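# Close the plate incubator door until it latches

## Task

Push the door of the plate incubator INCUBATOR shut so that its latch keeps it closed by itself, without the robot holding it there; then release it and move the gripper away.

## Robot and tools

Robot: one arm with six revolute joints (waist, shoulder, elbow, wrist pitch, wrist yaw, wrist roll) and a parallel two-finger gripper whose fingers are driven together by a single number. The fingers extend along the gripper's +z axis and close along its y axis. The reported hand point (end_effector_position, link pinch) sits between the finger pads, roughly 1 cm short of the fingertips.

Frames: positions in results are in metres in the scene frame, with the origin on the table surface under the arm base, +z up, +x forward, +y to the left when facing +x. Orientation is given as a quaternion in w,x,y,z order. The base may be slightly tilted, and the printed position can be off, more so far from the base. Joint positions list the six arm joints in radians, then the finger-pad gap in metres; Joint velocities use the same order. Joint ranges (rad): waist -2.880 to 2.880, shoulder 0.000 to 3.142, elbow 0.000 to 3.019, wrist pitch -1.693 to 1.571, wrist yaw -1.571 to 1.571, wrist roll -2.094 to 2.094. Joint torque readings are the drives' raw totals, nonzero even in free air and noisy, so treat them only as rough hints of contact.

The command row (used by both motion tools): 7 numbers, each in [-1, 1], ordered dx, dy, dz, rx, ry, rz, opening. The first six are an offset, not a pose: they are expressed in the gripper's own axes and measured from the gripper pose reported in the most recent result that shows it (before any such result in the scene, or for the second and later calls within one reply, from where the robot is when the action begins). Scale: 1.0 equals 0.6 m for dx, dy, dz and 180 degrees for the rotation; rx, ry, rz form one rotation vector. Opening is absolute, not an offset: +1 fully open (0.094 m), -1 closed. Because offsets start from the measured hand, repeating a small offset against a rigid surface adds no extra force, whereas against something yielding it keeps advancing. All-zero offsets are not a pause; they pull the hand back to the reference pose. Offsets of only a few mm may produce no motion.

execute_actions(actions, pictures): actions is a list holding at most one item. An empty list just reports the state. An item {"rows": [...], "steps": n} plays 1 to 15 rows, one per control step of 1/30 s, n up to 15 (default 15); if fewer rows than steps, the last row repeats. An item {"steps": n} without rows is a wait of up to 300 steps, counted from the previous result, so the operator's thinking time is included. pictures (boolean) toggles the camera images. A rejected call moves nothing.

move(target, speed): target is one 7-number row as above. The hand follows a straight path toward it lasting 0.5 to 10 s (cut off at 10 s), turning the short way. speed is the path's top linear speed in m/s, 0.002 to 0.5, default 0.25; turning is capped at twice that in rad/s. The opening is applied at the start. The path ignores obstacles, the hand lags and may overshoot the speed, especially near full reach. Faster motion and targets set deeper beyond a contact mean harder impacts and pushes. Its result adds a "move:" line: done (settled near target), or off_target, moving, held, fault; plus which limits fired (paced = pose clipped; held = a safety check blocked some steps, after which the arm may suddenly speed up) and the distance left to target.

wait(seconds): 0 to 10 s of simulation with no new command.

zoom_image(camera, region): enlarges [x0, y0, x1, y1] pixels (origin top-left, at most 504x504) of the latest cam_high or cam_wrist image.

read_manual(section): returns licence texts only; no motion.

finished_scene(scene): ends the current scene by its number and grades it; irreversible. Only call it after the door is latched and the gripper has released it and backed off.

Control behaviour: each step the commanded pose is clamped to within 70 mm and 16 degrees of the measured hand; damped inverse kinematics then favours position over orientation. The elbow never quite straightens. After an action the arm continues only toward the last clamped pose, so check the reported pose and send the remainder next. Motions typically finish a cm or more low; to hold a height, aim the first call of a reply back at the wanted pose (higher if it still sags) and send zeros afterwards. The "Hand target" line shows where the controller is currently driving. The simulation keeps running while the operator thinks.

Results: "pose unreachable" means the clearance check (which treats the mount under the base as part of the arm) altered or blocked a command; HELD flags each affected step. grip_measured gives the finger opening on the command scale (may be off by about 1 mm). To grip, command about 0.03 below grip_measured. Pad force tops out near 50 to 62 N. A FAULT line means the arm stopped; MOTOR HOT appears from 85 °C, and at 100 °C the motors release and the arm drops (OVER-TEMPERATURE FAULT), so avoid long loaded holds or sustained pushing.

Cameras: cam_high (fixed overview, 504x504) and cam_wrist (fisheye on the gripper, 504x504), images in that order.

Avoid: knocking anything off the table, slamming the door, hard collisions, heavy sustained pushes, and leaving the door held shut only by the gripper. Occasional brief tugs on held parts can occur.

Each tool is called after "Request:" in YAML: its name, and indented under it one key for each argument.

## Session

Request:
execute_actions:
  actions: []

Scene clock: 0.00 s of 7200.00 s.
end_effector_position=(+0.7755, +0.3171, +0.3606) grip_measured=+1.000 end_effector_quat_wxyz=(+0.072, +0.513, +0.845, +0.134)
Joint positions: [ 0.383  1.731  2.176 -1.165 -0.187  1.479  0.094]
Joint velocities: [-0.024 -0.015  0.002 -0.002 -0.007  0.007  0.   ]
Joint torques (N m, as the arm reports them, + toward a larger angle): no reading
Motor temperatures (°C, as the motors report them): [25 28 28 25 26 28]
Hand target: +0.781, +0.320, +0.366; +0.077, +0.510, +0.845, +0.141

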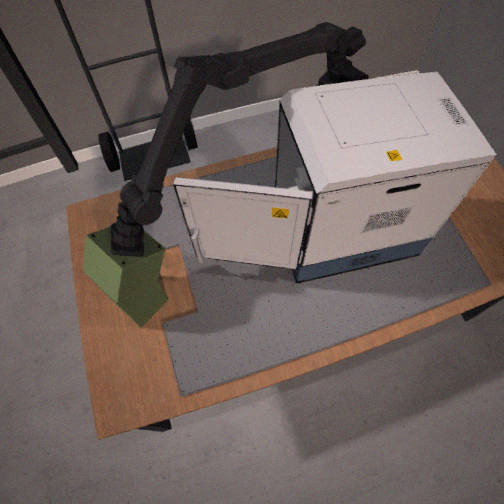

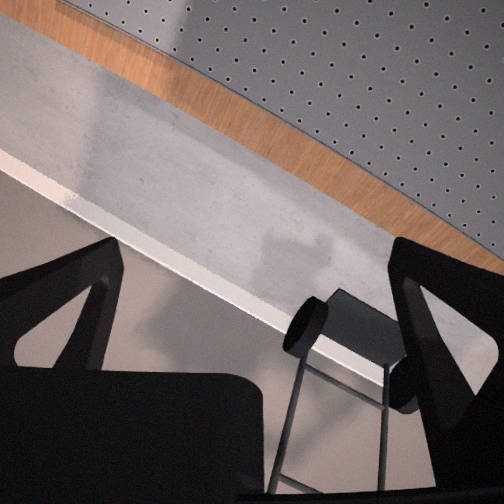

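Request:
move:
  target: [0.123,-0.087,-0.46,0,0,0,-1]

Request:
move:
  target: [-0.29,-0.5,-0.16,0,0,0,-1]

Request:
zoom_image:
  camera: "cam_high"
  region: [60,60,360,360]

Scene clock: 7.77 s of 7200.00 s.
end_effector_position=(+0.6268, +0.3137, +0.6012) grip_measured=-0.990 end_effector_quat_wxyz=(+0.067, +0.513, +0.846, +0.125)
Joint positions: [ 0.429  1.316  2.149 -1.566 -0.15   1.506  0.   ]
Joint velocities: [-0.005 -0.005  0.012 -0.002  0.022  0.081 -0.   ]
Joint torques (N m, as the arm reports them, + toward a larger angle): [ -0.5  -16.39  11.11   0.45   0.34   0.18]
Motor temperatures (°C, as the motors report them): [26 31 31 25 26 28]
Hand target: +0.629, +0.320, +0.611; +0.071, +0.513, +0.845, +0.134
Off the commanded pose: 0.009 m, 1 deg.
After step 90, 3.07 s passed at rest.
move: done

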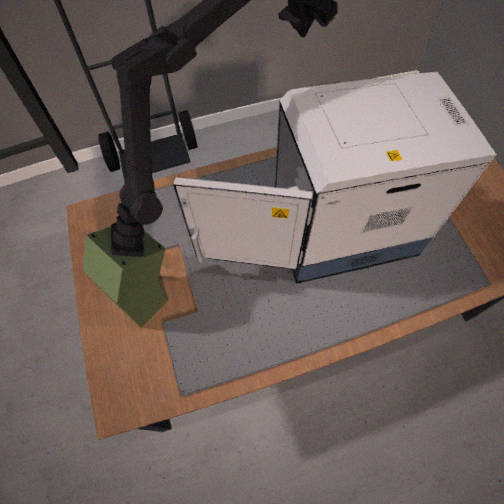

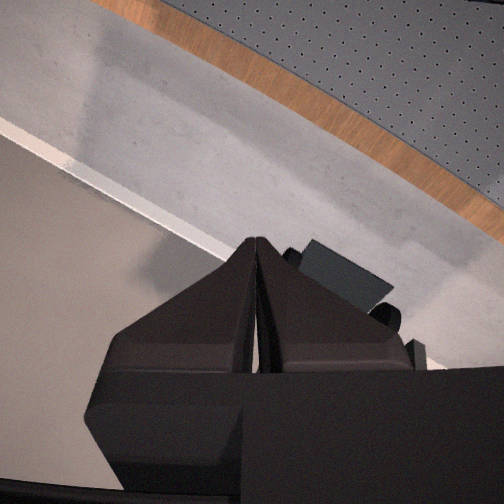

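Scene clock: 9.90 s of 7200.00 s.
end_effector_position=(+0.4249, +0.0092, +0.6081) grip_measured=-0.990 end_effector_quat_wxyz=(+0.161, +0.526, +0.831, +0.085)
Joint positions: [-0.852  0.831  1.332 -1.67  -0.807  0.433  0.   ]
Joint velocities: [-0.005 -0.005  0.002 -0.002  0.051  0.022 -0.   ]
Joint torques (N m, as the arm reports them, + toward a larger angle): [-1.43 -3.01  6.9   0.52 -0.13 -0.07]
Motor temperatures (°C, as the motors report them): [26 31 32 25 26 28]
Hand target: +0.424, +0.013, +0.609; +0.161, +0.519, +0.835, +0.085
Off the commanded pose: 0.006 m, 12 deg.
joint sent to its limit — the command would take joint 4 (wrist pitch) past its lower limit, so that joint was sent only as far as its limit.
move: off_target

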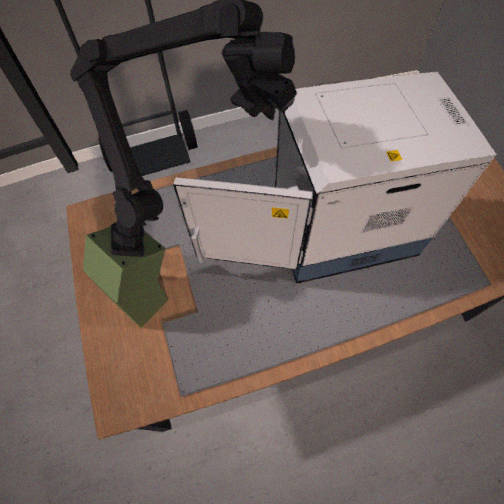

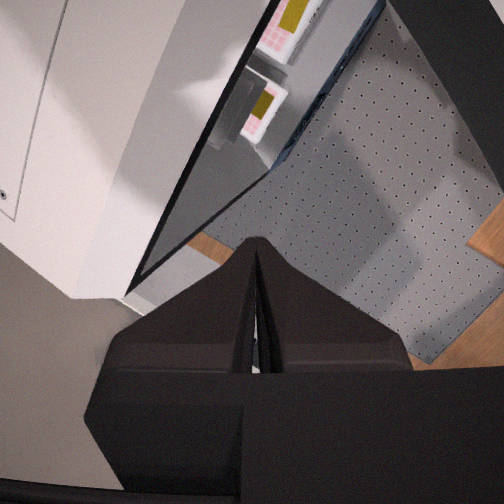

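Region (60, 60, 360, 360) of cam_high's 504x504 image, scaled by 1.680, with more detail than that image has.

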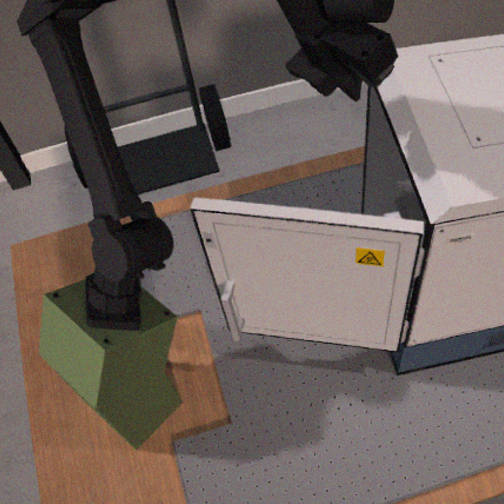

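Request:
move:
  target: [-0.3,-0.265,-0.03,0,0,0,-1]

Request:
move:
  target: [0.05,-0.09,0.25,0,0,0,-1]
  speed: 0.15

Scene clock: 14.63 s of 7200.00 s.
end_effector_position=(+0.3427, -0.2195, +0.5891) grip_measured=-0.990 end_effector_quat_wxyz=(+0.177, +0.544, +0.817, +0.069)
Joint positions: [-1.323  1.264  1.307 -1.67  -0.871 -0.176  0.   ]
Joint velocities: [ 0.005 -0.015 -0.002  0.007 -0.022 -0.037 -0.   ]
Joint torques (N m, as the arm reports them, + toward a larger angle): [-4.79 -4.67 10.04  0.33 -0.14 -0.08]
Motor temperatures (°C, as the motors report them): [26 30 32 25 26 28]
Hand target: +0.349, -0.220, +0.604; +0.186, +0.530, +0.825, +0.056
Off the commanded pose: 0.022 m, 4 deg.
joint sent to its limit — the command would take joint 4 (wrist pitch) past its lower limit, so that joint was sent only as far as its limit.
After step 90, 0.10 s passed at rest.
move: off_target

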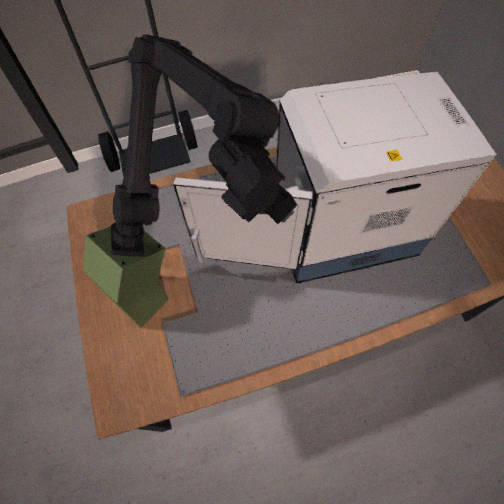

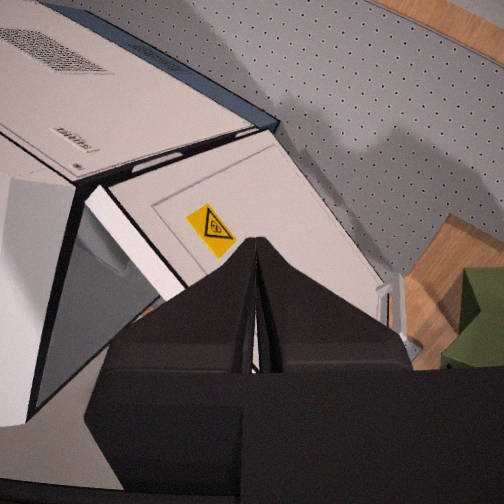

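Scene clock: 16.20 s of 7200.00 s.
end_effector_position=(+0.3368, -0.2227, +0.4267) grip_measured=-0.990 end_effector_quat_wxyz=(+0.175, +0.546, +0.816, +0.073)
Joint positions: [-1.095  1.209  0.881 -1.039 -0.858  0.174  0.   ]
Joint velocities: [ 0.005 -0.005  0.007 -0.012 -0.051  0.007  0.   ]
Joint torques (N m, as the arm reports them, + toward a larger angle): [-4.05 -5.71  7.48  1.28  0.04  0.14]
Motor temperatures (°C, as the motors report them): [26 30 32 25 26 28]
Hand target: +0.340, -0.222, +0.427; +0.177, +0.544, +0.817, +0.071
Off the commanded pose: 0.004 m, 1 deg.
move: done

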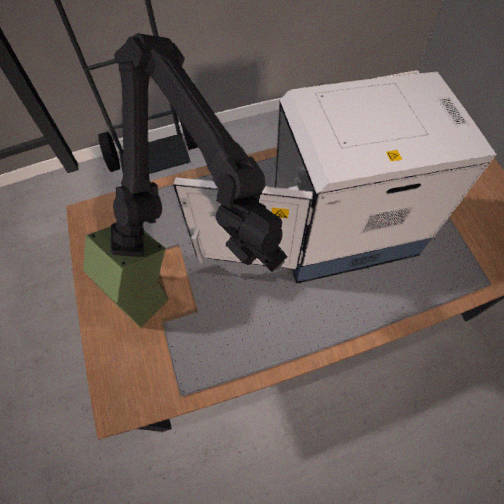

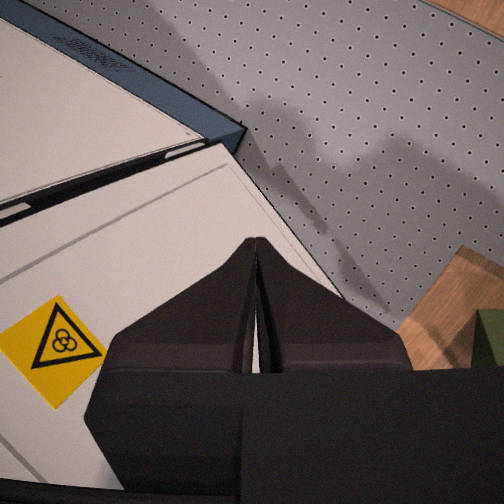

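Request:
move:
  target: [0.34,0.06,0.035,0,0,0,-1]
  speed: 0.07

Scene clock: 21.53 s of 7200.00 s.
end_effector_position=(+0.3088, -0.0218, +0.3800) grip_measured=-0.990 end_effector_quat_wxyz=(+0.173, +0.545, +0.817, +0.076)
Joint positions: [-0.646  0.494  0.516 -0.985 -0.679  0.747  0.   ]
Joint velocities: [-0.005 -0.024 -0.027 -0.002 -0.007  0.066 -0.   ]
Joint torques (N m, as the arm reports them, + toward a larger angle): [ 0.06 -0.89  7.35  1.43  0.22  0.11]
Motor temperatures (°C, as the motors report them): [26 30 32 25 26 28]
Hand target: +0.310, -0.022, +0.379; +0.176, +0.546, +0.816, +0.076
Off the commanded pose: 0.005 m, 0 deg.
move: done

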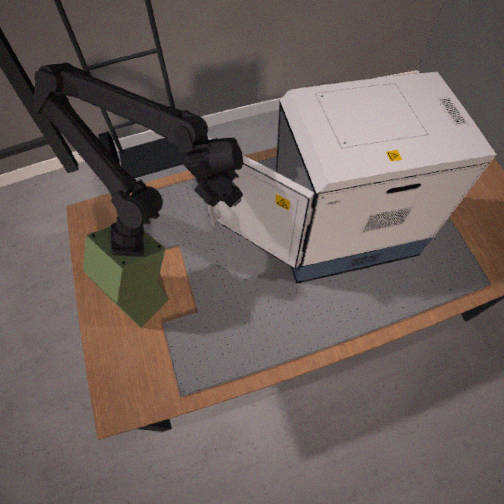

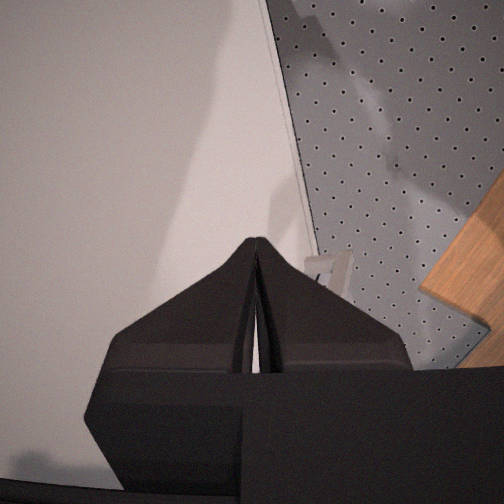

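Request:
move:
  target: [0.034,0.238,0.108,-0.153,-0.065,0.012,-1]
  speed: 0.07

Scene clock: 28.40 s of 7200.00 s.
end_effector_position=(+0.4474, +0.0461, +0.3628) grip_measured=-0.990 end_effector_quat_wxyz=(+0.379, +0.509, +0.744, +0.210)
Joint positions: [ 0.006  0.604  0.399  0.004 -0.126  1.416  0.   ]
Joint velocities: [-0.005  0.015 -0.012 -0.027 -0.022 -0.037 -0.001]
Joint torques (N m, as the arm reports them, + toward a larger angle): [-0.38 -3.87  7.13  2.47  0.53  0.09]
Motor temperatures (°C, as the motors report them): [26 29 32 25 26 28]
Hand target: +0.449, +0.048, +0.362; +0.379, +0.510, +0.741, +0.215
Off the commanded pose: 0.004 m, 1 deg.
move: done

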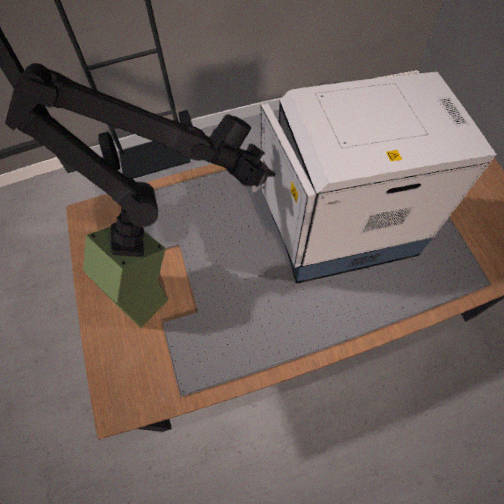

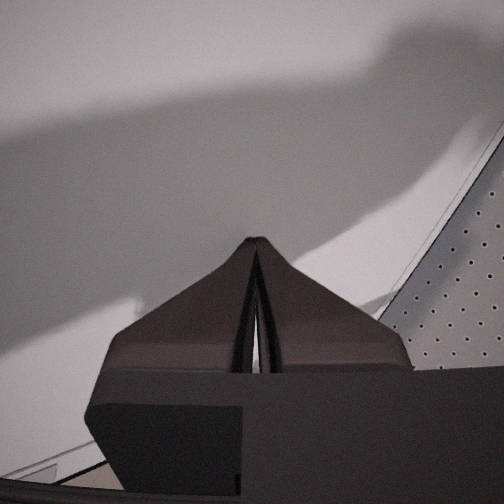

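Request:
move:
  target: [0.028,0.074,0.068,0,0,0,-1]
  speed: 0.03

Request:
zoom_image:
  camera: "cam_high"
  region: [200,70,380,250]

Scene clock: 32.80 s of 7200.00 s.
end_effector_position=(+0.4693, +0.0617, +0.3356) grip_measured=-0.990 end_effector_quat_wxyz=(+0.358, +0.521, +0.753, +0.184)
Joint positions: [ 0.111  0.746  0.468  0.004 -0.021  1.432  0.   ]
Joint velocities: [ 0.015  0.005 -0.002 -0.012  0.037 -0.022  0.001]
Joint torques (N m, as the arm reports them, + toward a larger angle): [-0.72 -5.38 11.81  2.5   0.61  0.11]
Motor temperatures (°C, as the motors report them): [26 29 33 25 26 28]
Hand target: +0.499, +0.075, +0.364; +0.379, +0.510, +0.743, +0.211
Off the commanded pose: 0.045 m, 4 deg.
move: off_target

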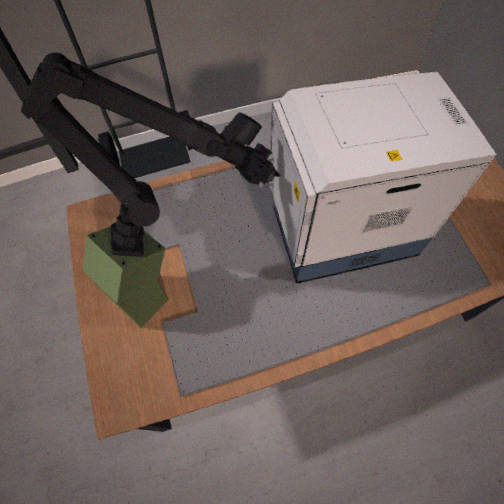

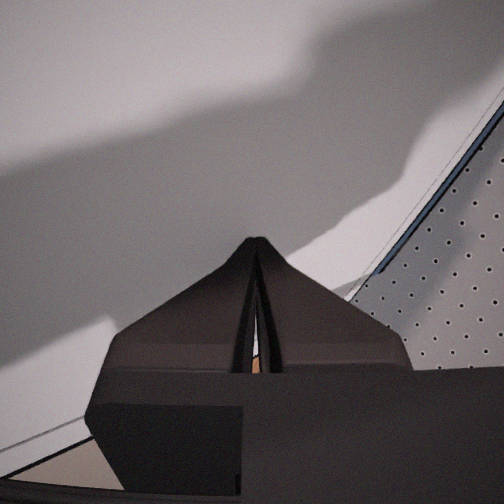

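Region (200, 70, 380, 250) of cam_high's 504x504 image, scaled by 2.800, with more detail than that image has.

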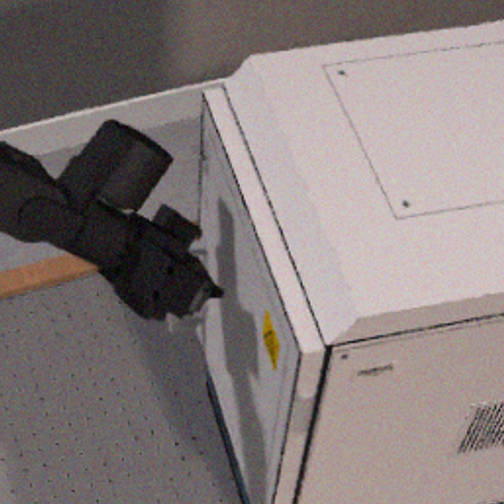

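Looks shut. Back off and check.

Request:
move:
  target: [0,-0.06,-0.2,0,0,0,-1]

Request:
zoom_image:
  camera: "cam_high"
  region: [240,80,340,200]

Scene clock: 39.23 s of 7200.00 s.
end_effector_position=(+0.3609, +0.0629, +0.3973) grip_measured=-0.990 end_effector_quat_wxyz=(+0.360, +0.520, +0.751, +0.191)
Joint positions: [ 0.055  0.152  0.356 -0.464 -0.079  1.424  0.   ]
Joint velocities: [-0.005 -0.005  0.007 -0.022 -0.051 -0.007 -0.   ]
Joint torques (N m, as the arm reports them, + toward a larger angle): [-0.65 -0.26  8.55  1.31  0.14 -0.08]
Motor temperatures (°C, as the motors report them): [26 29 35 25 26 28]
Hand target: +0.360, +0.060, +0.394; +0.358, +0.520, +0.754, +0.183
Off the commanded pose: 0.006 m, 1 deg.
After step 90, 2.37 s passed at rest.
move: done

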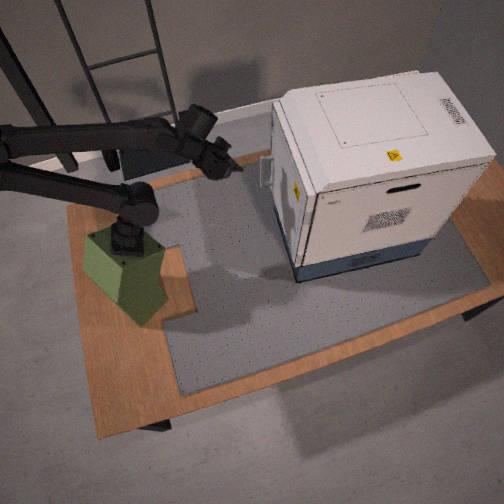

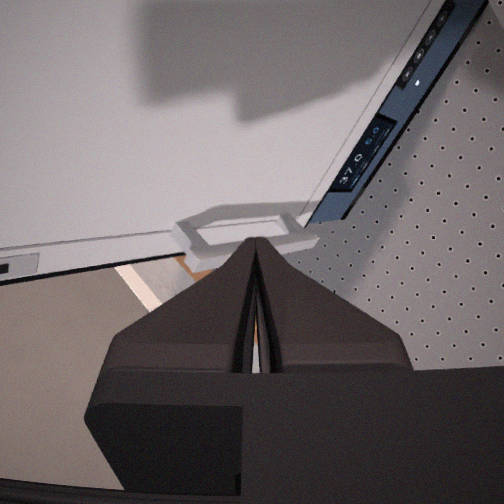

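Region (240, 80, 340, 200) of cam_high's 504x504 image, scaled by 4.200, with more detail than that image has.

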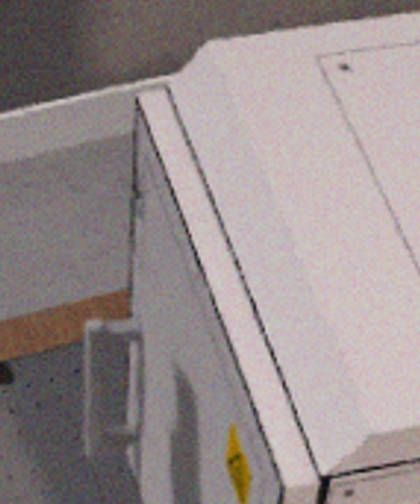

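Request:
finished_scene:
  scene: 1

The scene is finished: the task was done.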